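# Place the orange-ringed plate onto the block's pin

## Task

Set the plate with the orange ring down flat on the block, centred over the post, so that the block's pin passes through the plate's pin hole (the one of its five small holes that differs from the other four). The plate must stay seated by itself, not because the robot is holding it. Finish by opening the gripper and moving the arms away.

## Robot and tools

Robot: two arms, left_arm and right_arm, each ending in a two-finger gripper. The fingers extend along the gripper's own +z axis and separate along its y axis. The reported hand point sits between the finger pads, roughly 1 cm short of the tips.

Frame: every pose lives in one scene frame. Its origin is on the table surface midway between the arms; +z is up, +x reaches out over the table, and left_arm sits on the +y side. The words left and right are arm names only and say nothing about image sides. Positions are in metres; orientations are quaternions written w first (qw, qx, qy, qz).

Row layout: any row is 16 plain numbers, always for both arms even if one stays still: left_arm x, y, z, qw, qx, qy, qz, opening, then right_arm x, y, z, qw, qx, qy, qz, opening. The position and quaternion are an absolute target in the scene frame (a pose), not an offset. Opening runs from -1 (closed) to +1 (fully open, 0.094 m). A target more than 0.6 m from that arm's last reported position along any gripper axis gets the call refused and nothing is sent. Every control step, the controller limits the commanded pose to 70 mm and 16 degrees from the measured one, favouring position over orientation if both cannot be met. To hold an orientation, repeat the same quaternion you chose, not the drifting one from the latest result. To keep an arm still, resend its last reported full pose and the desired opening.

Tools:
- execute_actions, argument actions (a list with zero or one item) and optional pictures (boolean). An empty list just reports state. An item {"rows": [...], "steps": n} plays up to 15 rows, one per 1/30 s step, for n up to 15 steps (default 15); the final row repeats if rows run short. An item {"steps": n} without rows waits up to 300 steps counted from the previous result, reply time included.
- move, argument target (one 16-number row) and speed (m/s, 0.002 to 0.5, default 0.25; rotation capped at double that in rad/s). Each gripper travels a straight line to its pose; both finish together, lasting 0.5 to 10 s, cut off at 10 s. Openings are sent at the start. Paths ignore obstacles and the other arm; grippers lag, may stray and may overshoot the speed, mainly near full reach. It returns a move: line (done, off_target, moving, held, fault) plus which limits fired: paced means the pose was clipped, held means a check stopped some steps and the arm may then jump faster. Each gripper's distance to its pose is given too.
- wait, argument seconds (0 to 10): lets time run with no new command.
- zoom_image, arguments camera (cam_low, cam_left_wrist or cam_right_wrist) and region [x0, y0, x1, y1] in pixels from the top-left, at most 504 by 504. Image sizes: cam_low 672x504, wrist cameras 616x616.
- finished_scene, argument scene (integer): ends and grades the current scene; irreversible. Replying with no tool call also ends things.

Results: the state line shows each arm's end_effector_position and end_effector_quat_wxyz; printed positions can be off, more so far out. Arms often settle a centimetre or more short, usually too low. grip_measured shows finger opening on the command scale (the last Joint positions number is the opening in metres); each gripper may read up to about 1 mm off. A pose unreachable line names an arm whose command the clearance check altered or blocked; HELD flags the affected steps. Hand target gives where the controller is currently driving each gripper. Joint torques are raw drive outputs with offsets and noise, nonzero even without contact. MOTOR HOT appears from 85 °C; at 100 °C that arm drops everything (OVER-TEMPERATURE FAULT). FAULT lines mark arm stops. Joint limits (rad): waist -2.880 to 2.880, shoulder 0 to 3.142, elbow 0 to 3.019, wrist pitch -1.693 to 1.571, wrist yaw -1.571 to 1.571, wrist roll -2.094 to 2.094.

Steps are never held back here. After an action ends, an arm continues only toward its last clipped pose, so far targets may need further calls.

Gripping and care: to hold something, command an opening about 0.03 under grip_measured; smaller gaps grip more lightly. Pads push roughly 50 to 62 N, less on very thin parts, with a brief spike at first contact. Occasional outside tugs may hit a held part or shove loose items. Avoid dropping or knocking anything off the table, letting the arms collide or press each other, fast impacts, and pressing far beyond contact, since speed and overshoot raise contact force. Release the plate only once it sits flat on the pin, then retract.

Each tool is called after ">>>" in YAML: its name, and indented under it one key for each argument.

## Session

>>> execute_actions:
  actions: []

Scene clock: 0.00 s of 5100.00 s.
left_arm: end_effector_position=(+0.1604, +0.0773, +0.3041) grip_measured=+1.000 end_effector_quat_wxyz=(+0.290, +0.838, +0.448, -0.115) | right_arm: end_effector_position=(+0.5288, -0.0351, +0.2187) grip_measured=+1.000 end_effector_quat_wxyz=(+0.005, +0.856, -0.517, -0.020)
Joint positions: left_arm=[-0.363  0.829  0.971 -1.287  0.487  1.503  0.094] | right_arm=[ 0.771  2.004  2.053 -1.646 -0.031 -1.487  0.094]
Joint velocities: left_arm=[ 0.005 -0.015 -0.007  0.002 -0.022  0.022  0.   ] | right_arm=[-0.015 -0.005 -0.017  0.002  0.081  0.022  0.   ]
Joint torques (N m, as the arm reports them, + toward a larger angle): no reading
Motor temperatures (°C, as the motors report them): left_arm=[32 31 30 29 29 33] | right_arm=[29 29 30 31 33 32]
Hand target (left_arm): +0.164, +0.075, +0.317; +0.302, +0.837, +0.444, -0.108
Hand target (right_arm): +0.534, -0.032, +0.224; -0.004, +0.856, -0.517, -0.016

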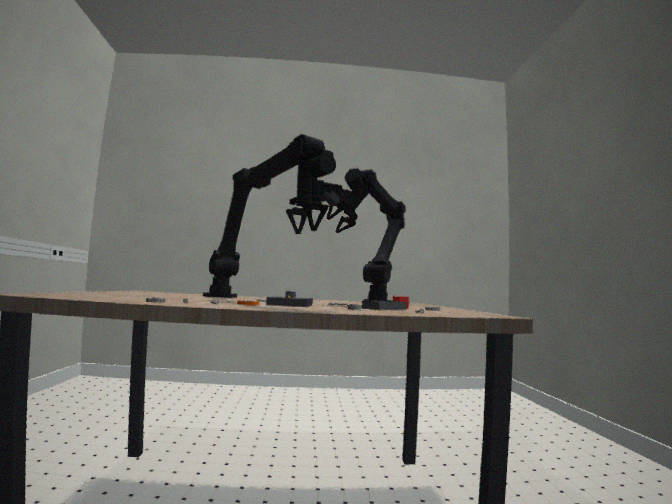

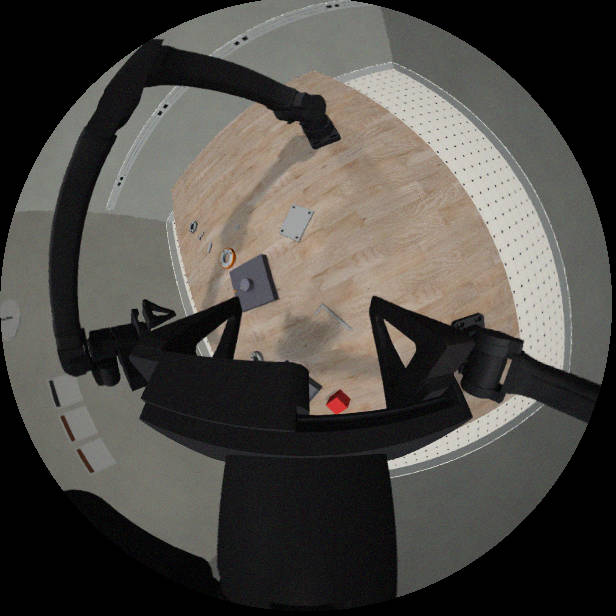

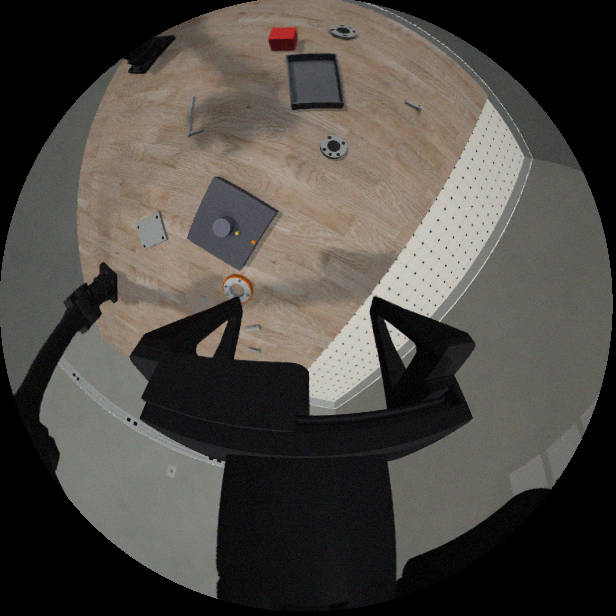

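>>> zoom_image:
  camera: "cam_right_wrist"
  region: [170, 160, 330, 320]

>>> zoom_image:
  camera: "cam_low"
  region: [130, 260, 450, 330]

Region (170, 160, 330, 320) of cam_right_wrist's 616x616 image, scaled by 3.150, with more detail than that image has.

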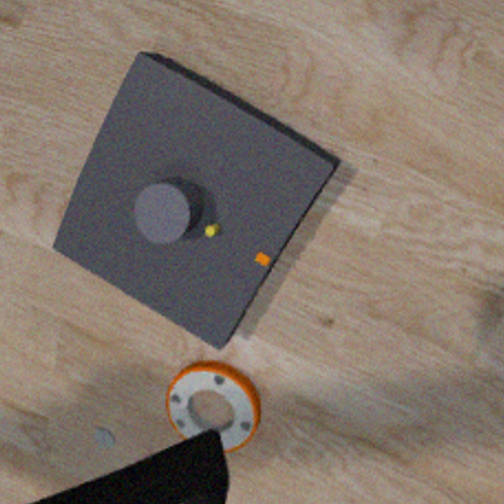

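Region (130, 260, 450, 330) of cam_low's 672x504 image, scaled by 1.575, with more detail than that image has; it fills the top 110 rows of this view, and the rest is white.

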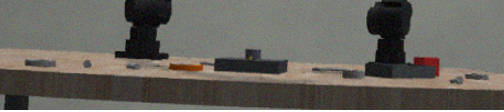

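>>> move:
  target: [0.15, 0.25, 0.30, 0.290, 0.838, 0.448, -0.115, 1, 0.38, -0.15, 0.16, 0, 0, -1, 0, 1]
  speed: 0.3

Scene clock: 7.53 s of 5100.00 s.
left_arm: end_effector_position=(+0.1502, +0.2452, +0.2930) grip_measured=+1.000 end_effector_quat_wxyz=(+0.242, +0.804, +0.540, -0.062) | right_arm: end_effector_position=(+0.3777, -0.1440, +0.1594) grip_measured=+1.000 end_effector_quat_wxyz=(-0.008, -0.014, +1.000, -0.002)
Joint positions: left_arm=[ 0.352  0.737  0.953 -1.691  0.496  2.1    0.094] | right_arm=[ 0.757  1.516  1.232 -1.302 -0.005  0.526  0.094]
Joint velocities: left_arm=[-0.015 -0.015 -0.017 -0.002  0.007 -0.022  0.   ] | right_arm=[-0.005 -0.015  0.002  0.002  0.007  0.125  0.   ]
Joint torques (N m, as the arm reports them, + toward a larger angle): left_arm=[ 0.65 -1.82 10.52  0.31  0.26  0.13] | right_arm=[ -0.09 -14.74   7.54   0.53   0.26   0.01]
Motor temperatures (°C, as the motors report them): left_arm=[32 31 32 29 30 33] | right_arm=[29 31 32 31 33 32]
Hand target (left_arm): +0.149, +0.247, +0.301; +0.244, +0.806, +0.538, -0.050
Hand target (right_arm): +0.378, -0.149, +0.162; -0.000, -0.000, +1.000, +0.000
Off the commanded pose (left_arm): 0.008 m, 14 deg.
Off the commanded pose (right_arm): 0.006 m, 2 deg.
joint sent to its limit (left arm) — the command would take joint 4 (wrist pitch) past its lower limit and joint 6 (wrist roll) past its upper limit, so those joints were sent only as far as their limits.
After step 90, 0.50 s passed at rest.
move: off_target (left_arm)

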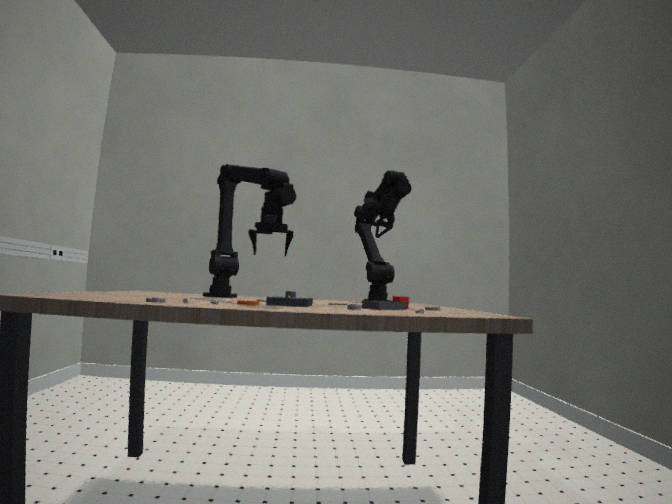

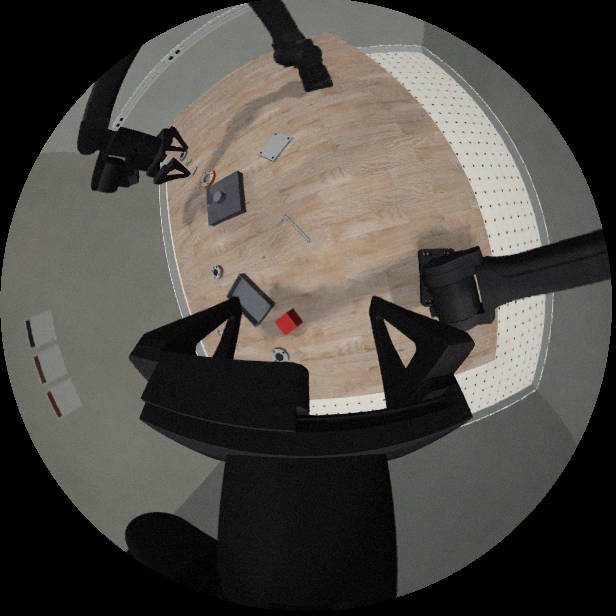

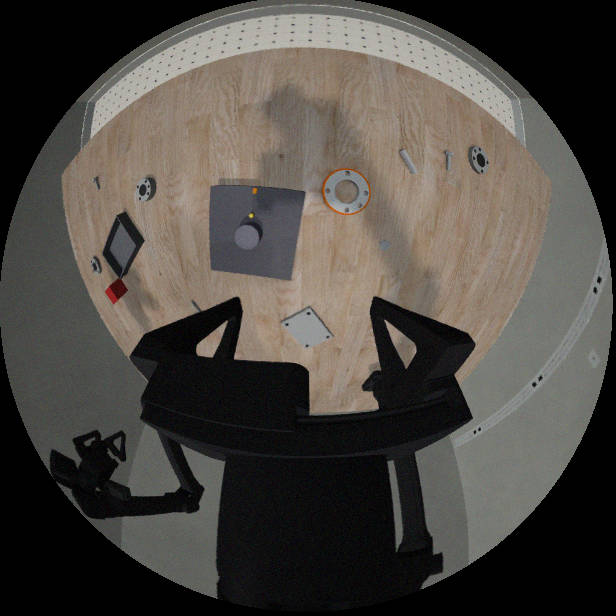

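>>> zoom_image:
  camera: "cam_right_wrist"
  region: [200, 150, 390, 290]

Region (200, 150, 390, 290) of cam_right_wrist's 616x616 image, scaled by 2.653, with more detail than that image has; it fills the top 371 rows of this view, and the rest is white.

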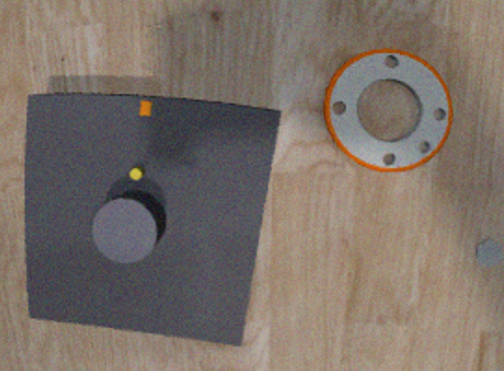

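>>> move:
  target: [0.1502, 0.2452, 0.293, 0.242, 0.804, 0.540, -0.062, 1, 0.45, -0.19, 0.08, 0, 0.676, 0.737, 0, 1]
  speed: 0.3

Scene clock: 13.87 s of 5100.00 s.
left_arm: end_effector_position=(+0.1502, +0.2452, +0.2930) grip_measured=+1.000 end_effector_quat_wxyz=(+0.242, +0.804, +0.540, -0.062) | right_arm: end_effector_position=(+0.4485, -0.1865, +0.0953) grip_measured=+1.000 end_effector_quat_wxyz=(+0.004, +0.666, +0.745, +0.013)
Joint positions: left_arm=[ 0.352  0.737  0.953 -1.691  0.496  2.1    0.094] | right_arm=[ 0.602  1.657  1.223 -1.109 -0.005  1.858  0.094]
Joint velocities: left_arm=[ 0.005 -0.015 -0.007  0.007 -0.037 -0.037  0.   ] | right_arm=[-0.005  0.005 -0.002  0.002  0.022  0.022  0.   ]
Joint torques (N m, as the arm reports them, + toward a larger angle): left_arm=[ 0.25 -0.76  9.25  0.69  0.47  0.03] | right_arm=[  0.05 -12.74   7.43   0.51   0.1    0.01]
Motor temperatures (°C, as the motors report them): left_arm=[32 31 33 29 30 33] | right_arm=[29 31 33 32 33 32]
Hand target (left_arm): +0.150, +0.245, +0.293; +0.242, +0.804, +0.540, -0.062
Hand target (right_arm): +0.448, -0.190, +0.080; -0.002, +0.676, +0.737, +0.001
Off the commanded pose (left_arm): 0.000 m, 0 deg.
Off the commanded pose (right_arm): 0.016 m, 2 deg.
After step 90, 0.23 s passed at rest.
move: off_target (right_arm)

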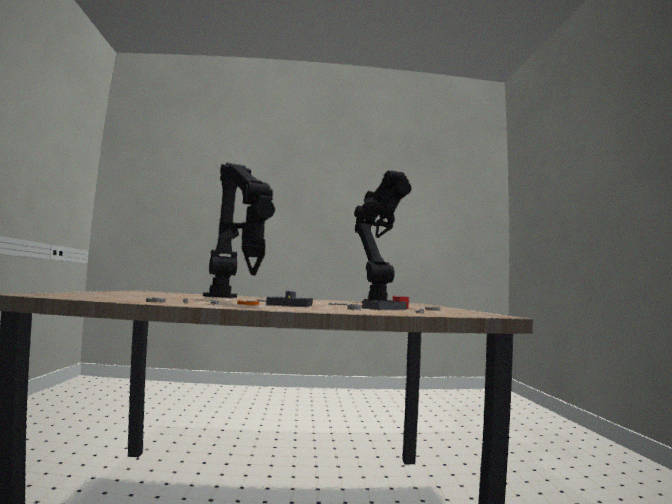

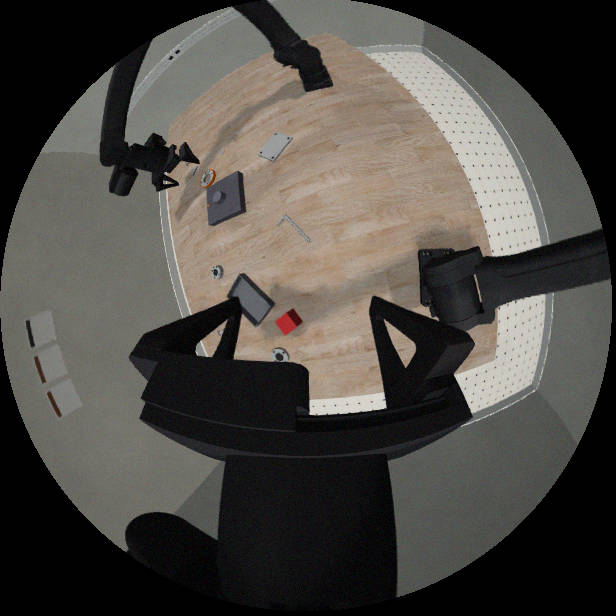

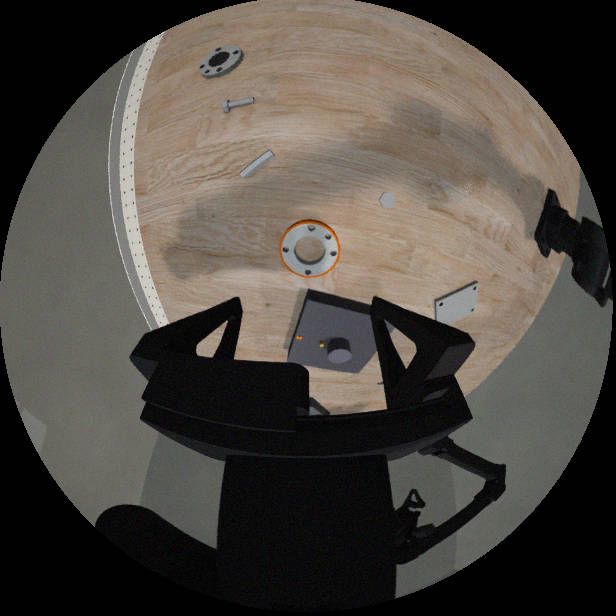

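>>> move:
  target: [0.1502, 0.2452, 0.293, 0.242, 0.804, 0.540, -0.062, 1, 0.45, -0.198, 0.035, 0, 0.676, 0.737, 0, 1]
  speed: 0.15

Scene clock: 15.13 s of 5100.00 s.
left_arm: end_effector_position=(+0.1502, +0.2452, +0.2930) grip_measured=+1.000 end_effector_quat_wxyz=(+0.242, +0.804, +0.540, -0.062) | right_arm: end_effector_position=(+0.4497, -0.1938, +0.0462) grip_measured=+1.000 end_effector_quat_wxyz=(+0.002, +0.673, +0.739, +0.008)
Joint positions: left_arm=[ 0.352  0.737  0.953 -1.691  0.496  2.1    0.094] | right_arm=[ 0.587  1.722  1.162 -0.995 -0.005  1.86   0.094]
Joint velocities: left_arm=[-0.005 -0.005 -0.012 -0.002 -0.037  0.007  0.   ] | right_arm=[-0.015  0.005 -0.007  0.002 -0.022 -0.037  0.   ]
Joint torques (N m, as the arm reports them, + toward a larger angle): left_arm=[ 0.2  -0.74  9.27  0.68  0.47  0.03] | right_arm=[  0.   -13.82   6.99   0.49   0.27  -0.13]
Motor temperatures (°C, as the motors report them): left_arm=[32 31 33 29 30 33] | right_arm=[29 31 33 32 33 32]
Hand target (left_arm): +0.150, +0.245, +0.293; +0.242, +0.804, +0.540, -0.062
Hand target (right_arm): +0.449, -0.198, +0.036; -0.000, +0.676, +0.737, +0.000
Off the commanded pose (left_arm): 0.000 m, 0 deg.
Off the commanded pose (right_arm): 0.012 m, 1 deg.
move: off_target (right_arm)

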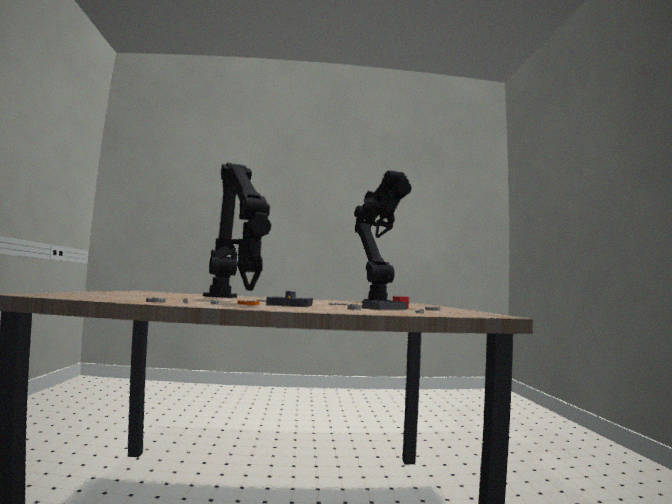

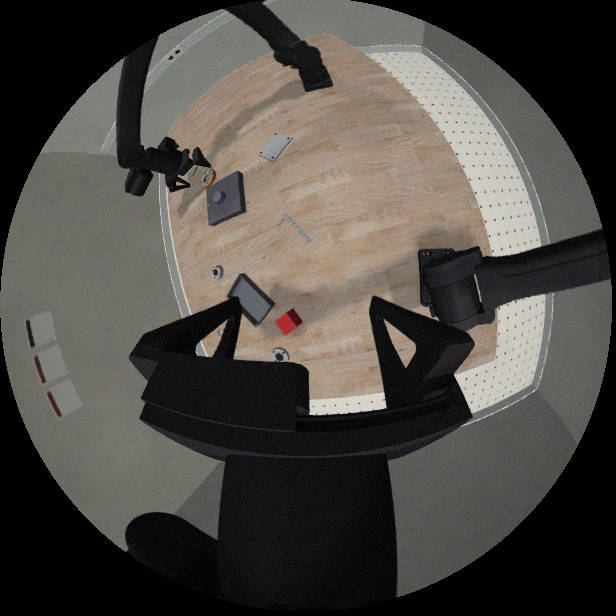

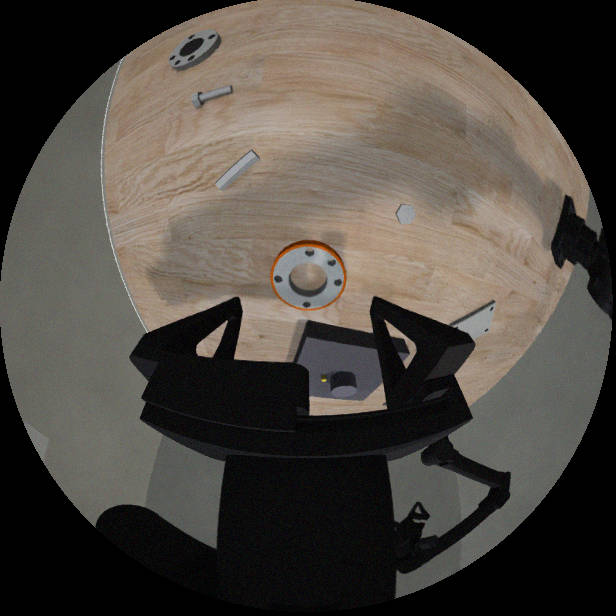

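>>> zoom_image:
  camera: "cam_low"
  region: [210, 250, 330, 320]

>>> zoom_image:
  camera: "cam_right_wrist"
  region: [220, 220, 400, 360]

Region (210, 250, 330, 320) of cam_low's 672x504 image, scaled by 4.200, with more detail than that image has; it fills the top 294 rows of this view, and the rest is white.

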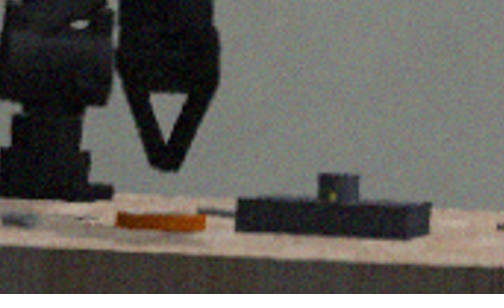

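Region (220, 220, 400, 360) of cam_right_wrist's 616x616 image, scaled by 2.800, with more detail than that image has.

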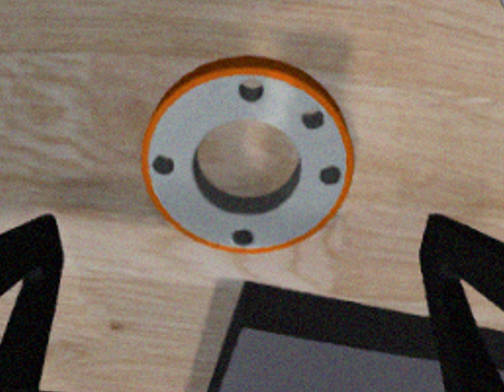

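>>> move:
  target: [0.1502, 0.2452, 0.293, 0.242, 0.804, 0.540, -0.062, 1, 0.45, -0.202, 0.012, 0, 0.676, 0.737, 0, 1]
  speed: 0.06

>>> zoom_image:
  camera: "cam_low"
  region: [210, 250, 330, 320]

>>> zoom_image:
  camera: "cam_right_wrist"
  region: [220, 220, 400, 360]

Scene clock: 17.20 s of 5100.00 s.
left_arm: end_effector_position=(+0.1502, +0.2452, +0.2930) grip_measured=+1.000 end_effector_quat_wxyz=(+0.242, +0.804, +0.540, -0.062) | right_arm: end_effector_position=(+0.4524, -0.1956, +0.0280) grip_measured=+1.000 end_effector_quat_wxyz=(+0.004, +0.675, +0.737, +0.014)
Joint positions: left_arm=[ 0.352  0.737  0.953 -1.691  0.496  2.1    0.094] | right_arm=[ 0.581  1.746  1.14  -0.936 -0.005  1.86   0.094]
Joint velocities: left_arm=[ 0.005 -0.015  0.012  0.012  0.007  0.051  0.   ] | right_arm=[-0.005  0.015  0.002 -0.012 -0.051  0.007  0.   ]
Joint torques (N m, as the arm reports them, + toward a larger angle): left_arm=[ 0.28 -0.68  9.26  0.69  0.47  0.04] | right_arm=[ -0.07 -13.32   6.53   0.52   0.28  -0.21]
Motor temperatures (°C, as the motors report them): left_arm=[32 31 33 29 30 33] | right_arm=[29 31 33 32 33 32]
Hand target (left_arm): +0.150, +0.245, +0.293; +0.242, +0.804, +0.540, -0.062
Hand target (right_arm): +0.449, -0.202, +0.013; -0.000, +0.676, +0.737, +0.000
Off the commanded pose (left_arm): 0.000 m, 0 deg.
Off the commanded pose (right_arm): 0.017 m, 2 deg.
move: off_target (right_arm)

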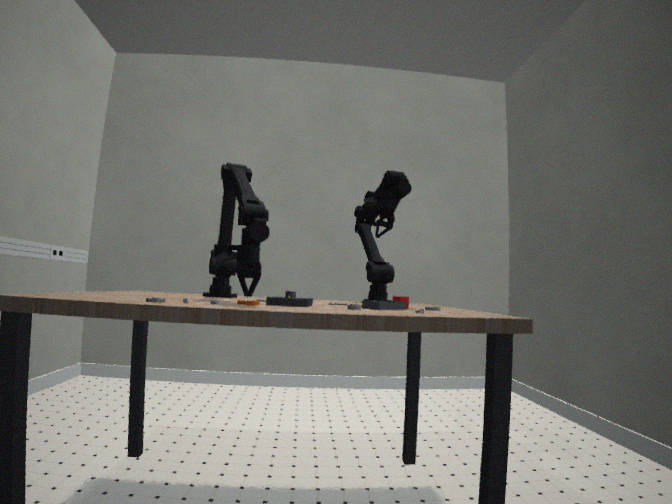

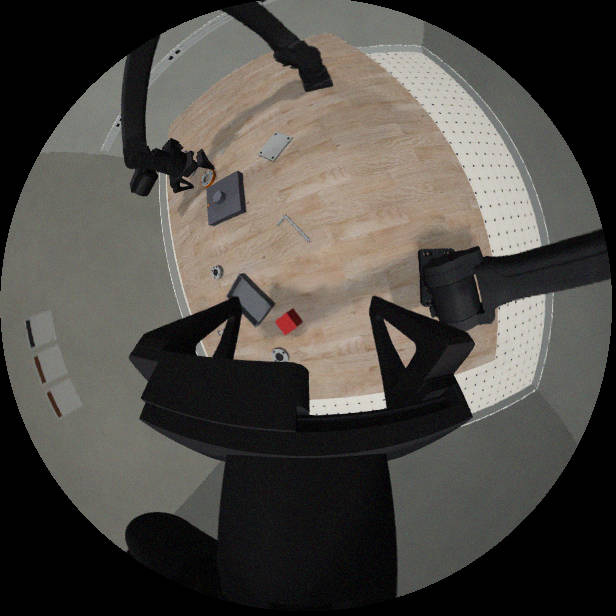

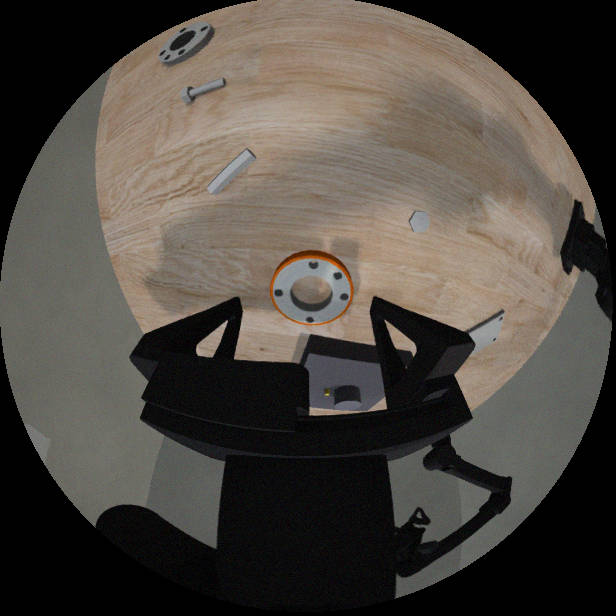

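Region (210, 250, 330, 320) of cam_low's 672x504 image, scaled by 4.200, with more detail than that image has; it fills the top 294 rows of this view, and the rest is white.

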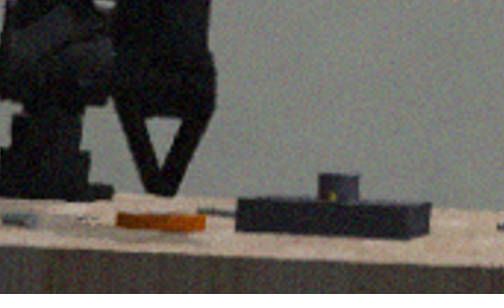

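Region (220, 220, 400, 360) of cam_right_wrist's 616x616 image, scaled by 2.800, with more detail than that image has.

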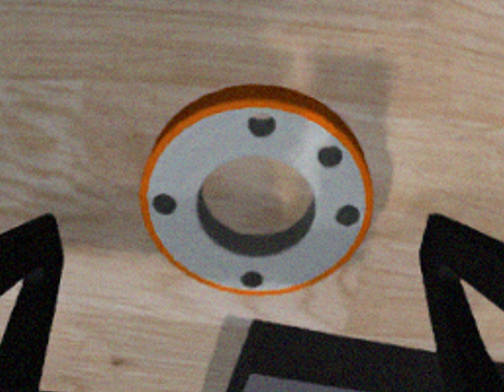

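>>> move:
  target: [0.1502, 0.2452, 0.293, 0.242, 0.804, 0.540, -0.062, 1, 0.447, -0.203, -0.006, 0, 0.676, 0.737, 0, 1]
  speed: 0.04

>>> zoom_image:
  camera: "cam_low"
  region: [210, 250, 330, 320]

>>> zoom_image:
  camera: "cam_right_wrist"
  region: [220, 220, 400, 360]

Scene clock: 19.77 s of 5100.00 s.
left_arm: end_effector_position=(+0.1502, +0.2452, +0.2930) grip_measured=+1.000 end_effector_quat_wxyz=(+0.242, +0.804, +0.540, -0.062) | right_arm: end_effector_position=(+0.4502, -0.1965, +0.0107) grip_measured=+1.000 end_effector_quat_wxyz=(+0.004, +0.675, +0.737, +0.014)
Joint positions: left_arm=[ 0.352  0.737  0.953 -1.691  0.496  2.1    0.094] | right_arm=[ 0.581  1.768  1.115 -0.888 -0.005  1.86   0.094]
Joint velocities: left_arm=[ 0.005  0.005 -0.007 -0.007  0.007 -0.037  0.   ] | right_arm=[ 0.005 -0.015 -0.022  0.012  0.051 -0.022  0.   ]
Joint torques (N m, as the arm reports them, + toward a larger angle): left_arm=[ 0.23 -0.8   9.27  0.69  0.48  0.03] | right_arm=[ -0.1  -13.1    6.22   0.46   0.28  -0.19]
Motor temperatures (°C, as the motors report them): left_arm=[32 31 33 29 30 33] | right_arm=[29 31 33 32 33 32]
Hand target (left_arm): +0.150, +0.245, +0.293; +0.242, +0.804, +0.540, -0.062
Hand target (right_arm): +0.446, -0.203, -0.005; -0.001, +0.676, +0.737, -0.000
Off the commanded pose (left_arm): 0.000 m, 0 deg.
Off the commanded pose (right_arm): 0.018 m, 2 deg.
move: off_target (right_arm)

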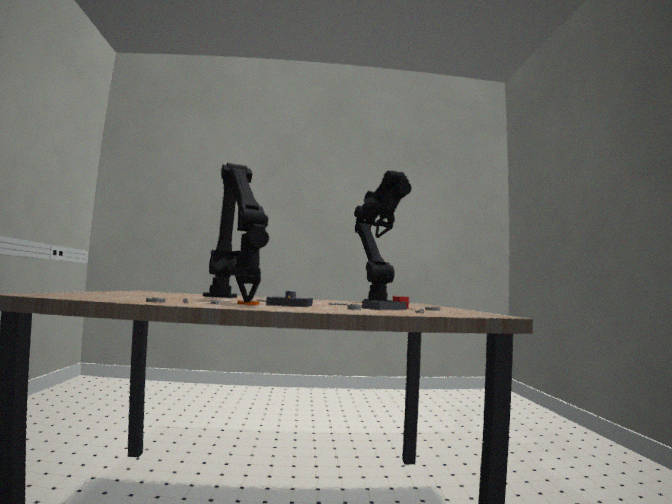

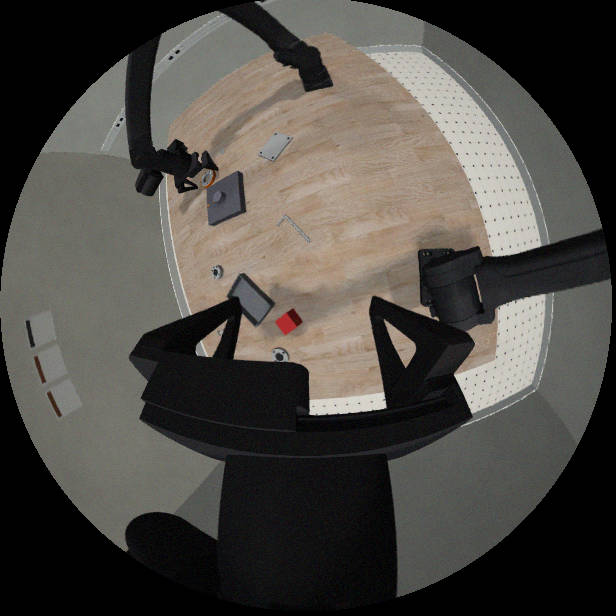

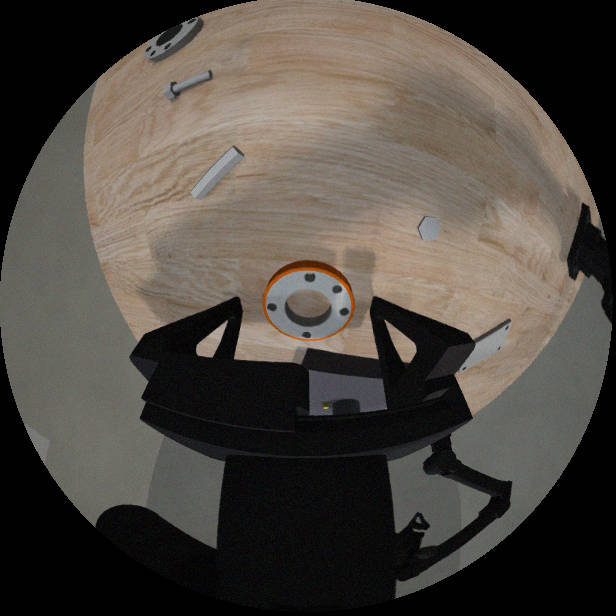

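Region (210, 250, 330, 320) of cam_low's 672x504 image, scaled by 4.200, with more detail than that image has; it fills the top 294 rows of this view, and the rest is white.

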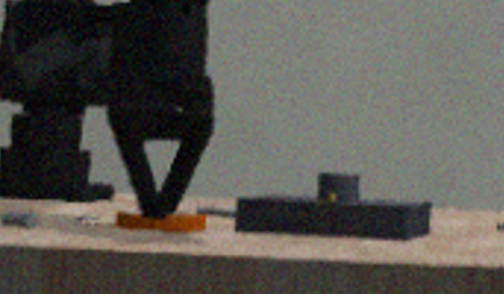

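Region (220, 220, 400, 360) of cam_right_wrist's 616x616 image, scaled by 2.800, with more detail than that image has.

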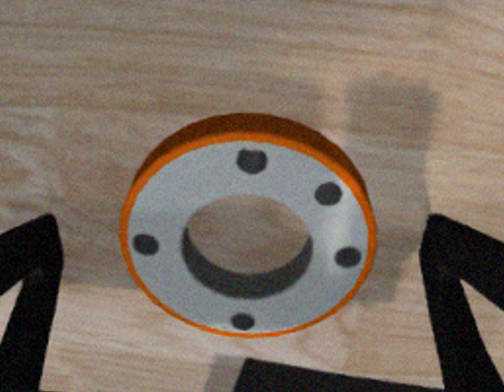

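>>> move:
  target: [0.1502, 0.2452, 0.293, 0.242, 0.804, 0.540, -0.062, 1, 0.447, -0.201, -0.013, 0, 0.676, 0.737, 0, 1]
  speed: 0.03

>>> zoom_image:
  camera: "cam_low"
  region: [210, 250, 330, 320]

Scene clock: 21.30 s of 5100.00 s.
left_arm: end_effector_position=(+0.1502, +0.2452, +0.2930) grip_measured=+1.000 end_effector_quat_wxyz=(+0.242, +0.804, +0.540, -0.062) | right_arm: end_effector_position=(+0.4532, -0.1953, +0.0073) grip_measured=+1.000 end_effector_quat_wxyz=(+0.006, +0.675, +0.737, +0.018)
Joint positions: left_arm=[ 0.352  0.737  0.953 -1.691  0.496  2.1    0.094] | right_arm=[ 0.581  1.776  1.115 -0.872 -0.005  1.86   0.094]
Joint velocities: left_arm=[ 0.005 -0.015  0.002 -0.012 -0.007 -0.022  0.   ] | right_arm=[-0.015  0.005  0.002  0.037  0.037 -0.007  0.   ]
Joint torques (N m, as the arm reports them, + toward a larger angle): left_arm=[ 0.26 -0.77  9.24  0.72  0.47  0.03] | right_arm=[  0.15 -12.86   6.09   0.57   0.28  -0.16]
Motor temperatures (°C, as the motors report them): left_arm=[32 31 34 29 30 33] | right_arm=[29 31 33 32 33 32]
Hand target (left_arm): +0.150, +0.245, +0.293; +0.242, +0.804, +0.540, -0.062
Hand target (right_arm): +0.446, -0.201, -0.012; -0.000, +0.676, +0.737, +0.000
Off the commanded pose (left_arm): 0.000 m, 0 deg.
Off the commanded pose (right_arm): 0.022 m, 2 deg.
move: off_target (right_arm)

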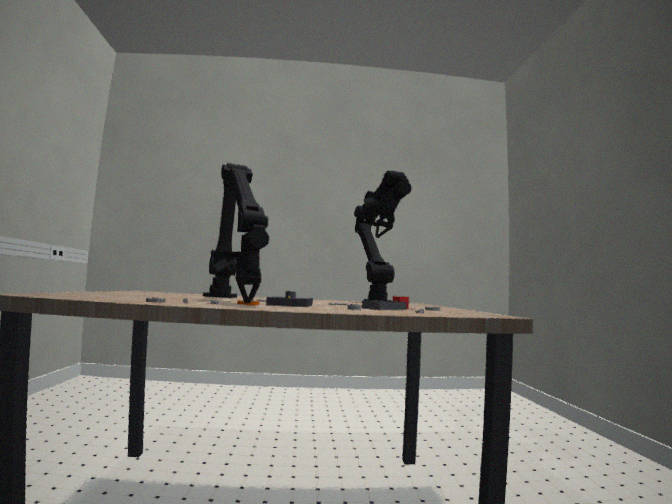

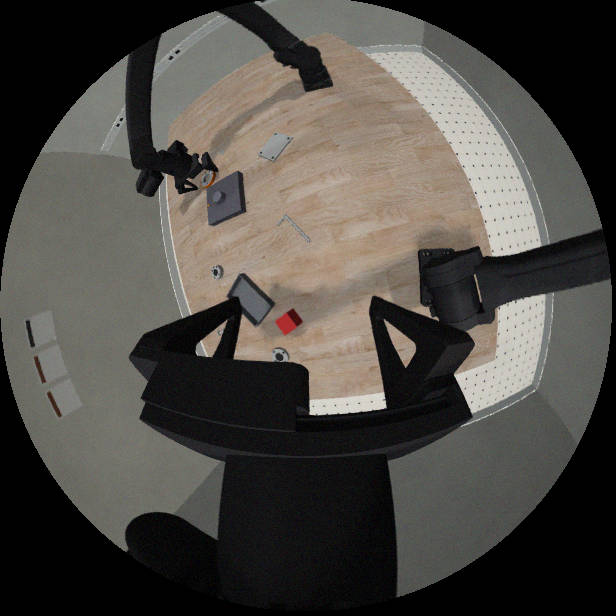

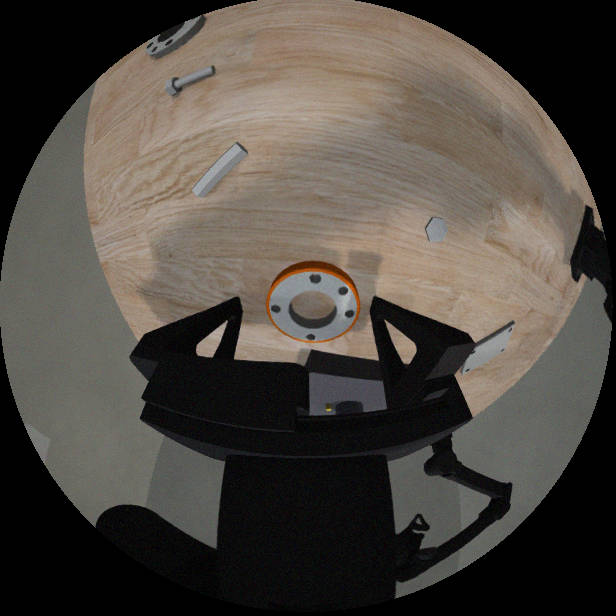

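Region (210, 250, 330, 320) of cam_low's 672x504 image, scaled by 4.200, with more detail than that image has; it fills the top 294 rows of this view, and the rest is white.

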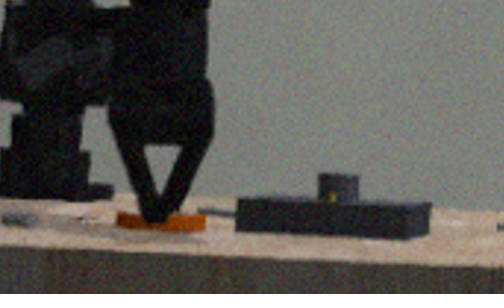

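>>> move:
  target: [0.1502, 0.2452, 0.293, 0.242, 0.804, 0.540, -0.062, 1, 0.444, -0.202, -0.016, -0.005, 0.676, 0.737, -0.014, 1]
  speed: 0.03

>>> zoom_image:
  camera: "cam_low"
  region: [210, 250, 330, 320]

Scene clock: 23.63 s of 5100.00 s.
left_arm: end_effector_position=(+0.1502, +0.2452, +0.2930) grip_measured=+1.000 end_effector_quat_wxyz=(+0.242, +0.804, +0.540, -0.062) | right_arm: end_effector_position=(+0.4511, -0.1965, +0.0067) grip_measured=+1.000 end_effector_quat_wxyz=(+0.005, +0.675, +0.737, +0.013)
Joint positions: left_arm=[ 0.352  0.737  0.953 -1.691  0.496  2.1    0.094] | right_arm=[ 0.581  1.777  1.115 -0.881 -0.003  1.86   0.094]
Joint velocities: left_arm=[-0.015 -0.024 -0.012  0.012  0.037  0.037  0.   ] | right_arm=[-0.005 -0.015 -0.002  0.002 -0.095 -0.037  0.   ]
Joint torques (N m, as the arm reports them, + toward a larger angle): left_arm=[ 0.18 -0.72  9.29  0.7   0.47  0.04] | right_arm=[  0.14 -12.     6.82  -0.09   0.33  -0.15]
Motor temperatures (°C, as the motors report them): left_arm=[32 31 34 29 30 33] | right_arm=[29 31 33 32 33 32]
Hand target (left_arm): +0.150, +0.245, +0.293; +0.242, +0.804, +0.540, -0.062
Hand target (right_arm): +0.443, -0.202, -0.015; -0.005, +0.676, +0.737, -0.014
Off the commanded pose (left_arm): 0.000 m, 0 deg.
Off the commanded pose (right_arm): 0.024 m, 3 deg.
move: off_target (right_arm)

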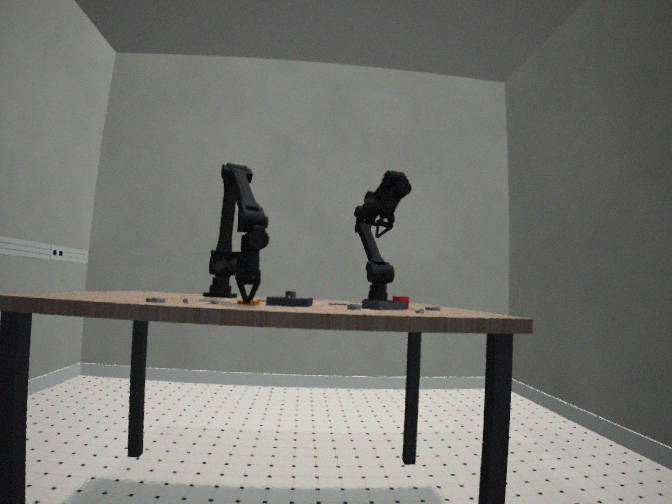

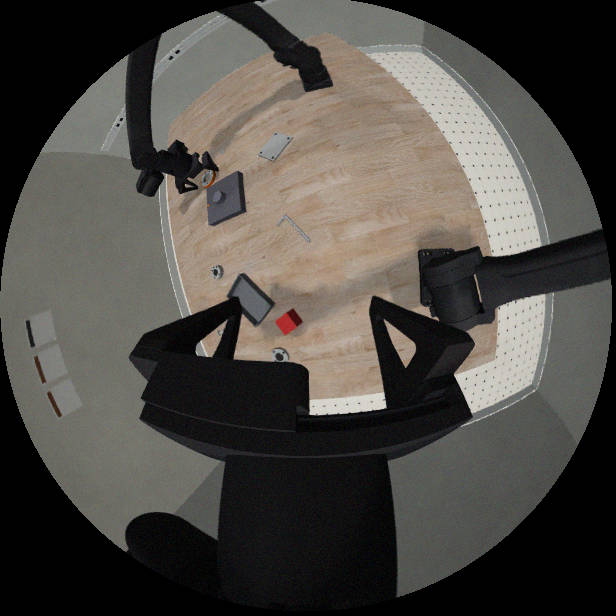

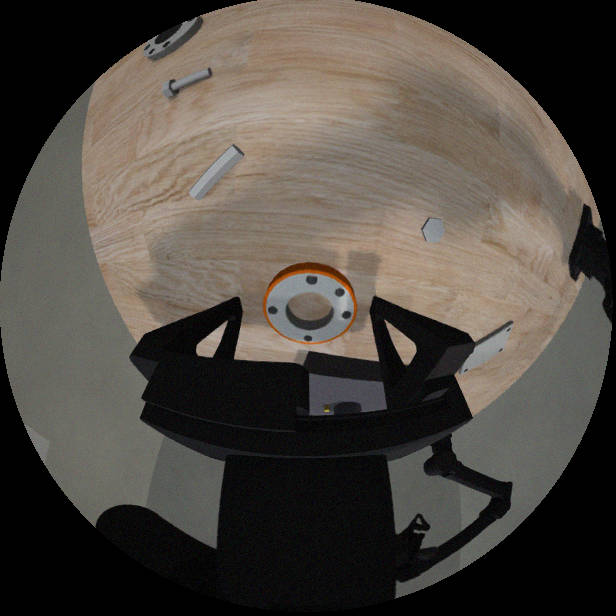

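Region (210, 250, 330, 320) of cam_low's 672x504 image, scaled by 4.200, with more detail than that image has; it fills the top 294 rows of this view, and the rest is white.

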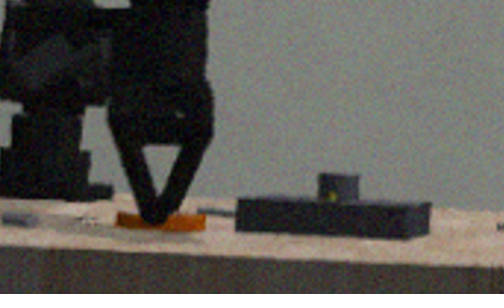

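>>> zoom_image:
  camera: "cam_left_wrist"
  region: [170, 140, 250, 210]

>>> zoom_image:
  camera: "cam_right_wrist"
  region: [200, 230, 420, 370]

Region (170, 140, 250, 210) of cam_left_wrist's 616x616 image, scaled by 6.300, with more detail than that image has; it fills the top 441 rows of this view, and the rest is white.

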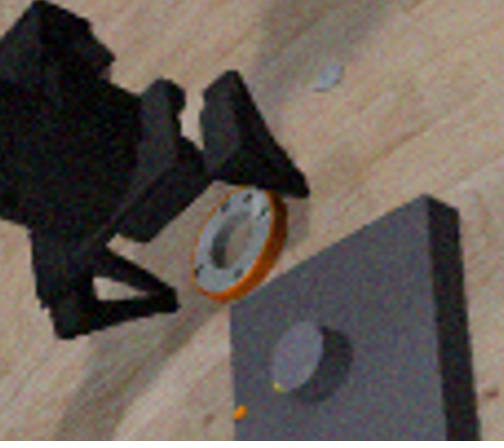

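Region (200, 230, 420, 370) of cam_right_wrist's 616x616 image, scaled by 2.291, with more detail than that image has; it fills the top 321 rows of this view, and the rest is white.

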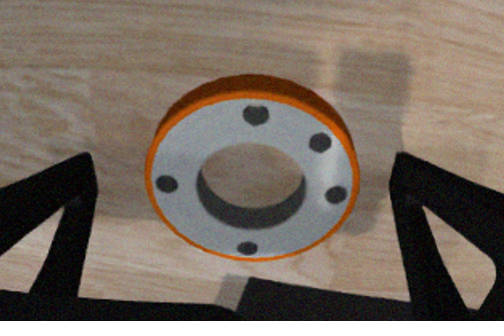

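>>> move:
  target: [0.1502, 0.2452, 0.293, 0.242, 0.804, 0.540, -0.062, 1, 0.446, -0.201, -0.012, -0.012, 0.676, 0.736, -0.032, 1]
  speed: 0.03

>>> zoom_image:
  camera: "cam_low"
  region: [210, 250, 330, 320]

Scene clock: 28.07 s of 5100.00 s.
left_arm: end_effector_position=(+0.1502, +0.2452, +0.2930) grip_measured=+1.000 end_effector_quat_wxyz=(+0.242, +0.804, +0.540, -0.062) | right_arm: end_effector_position=(+0.4396, -0.2016, +0.0044) grip_measured=+1.000 end_effector_quat_wxyz=(-0.007, +0.675, +0.737, -0.015)
Joint positions: left_arm=[ 0.352  0.737  0.953 -1.691  0.496  2.1    0.094] | right_arm=[ 0.581  1.786  1.121 -0.938  0.     1.86   0.094]
Joint velocities: left_arm=[ 0.005 -0.024 -0.007 -0.022 -0.066  0.037  0.   ] | right_arm=[-0.005 -0.005 -0.007 -0.002  0.007 -0.022  0.   ]
Joint torques (N m, as the arm reports them, + toward a larger angle): left_arm=[ 0.19 -0.75  9.27  0.7   0.48  0.03] | right_arm=[  0.42 -11.14   9.15  -0.23   0.32  -0.11]
Motor temperatures (°C, as the motors report them): left_arm=[32 31 34 29 30 33] | right_arm=[29 31 33 32 33 32]
Hand target (left_arm): +0.150, +0.245, +0.293; +0.242, +0.804, +0.540, -0.062
Hand target (right_arm): +0.445, -0.201, -0.011; -0.013, +0.676, +0.736, -0.031
Off the commanded pose (left_arm): 0.000 m, 0 deg.
Off the commanded pose (right_arm): 0.018 m, 2 deg.
move: off_target (right_arm)

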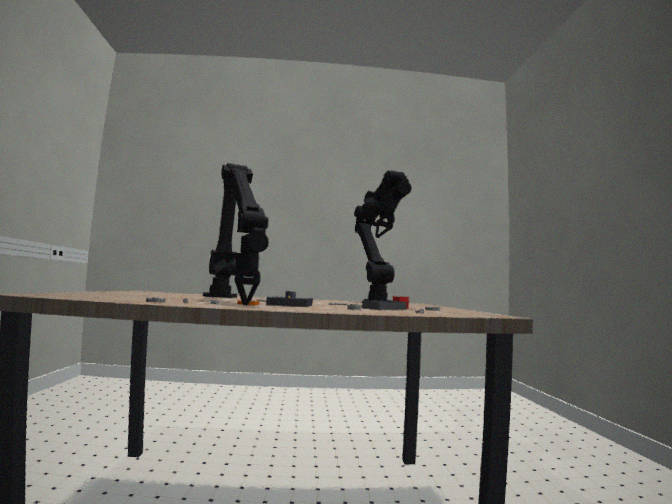

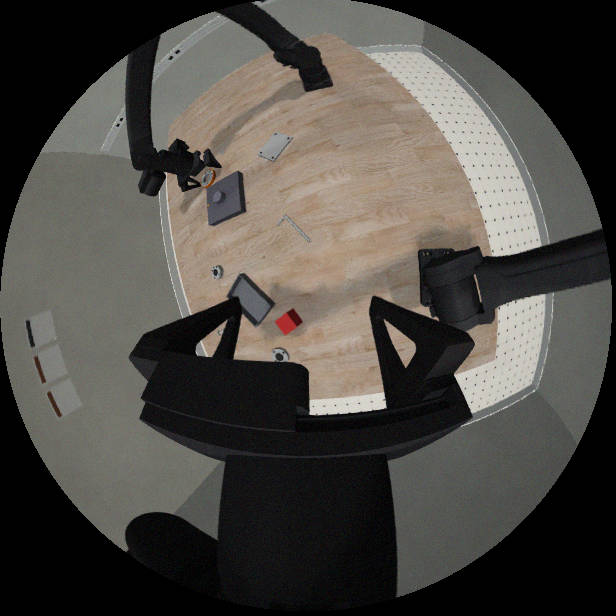

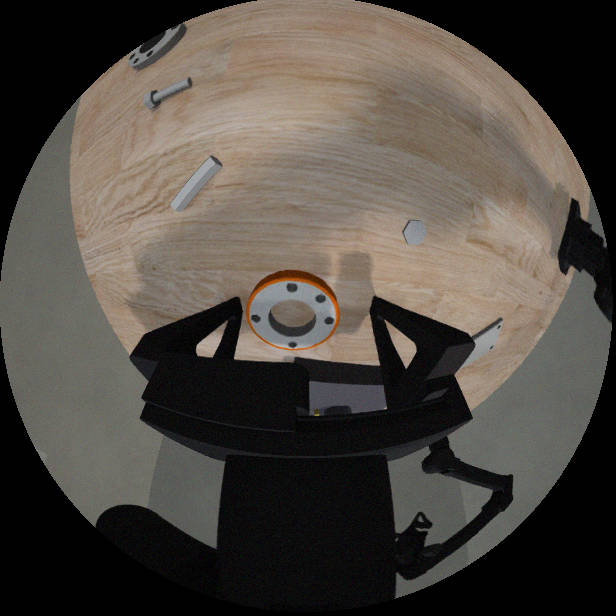

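Region (210, 250, 330, 320) of cam_low's 672x504 image, scaled by 4.200, with more detail than that image has; it fills the top 294 rows of this view, and the rest is white.

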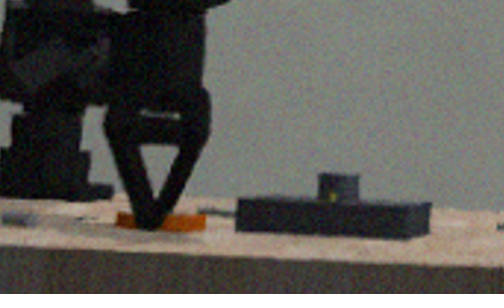

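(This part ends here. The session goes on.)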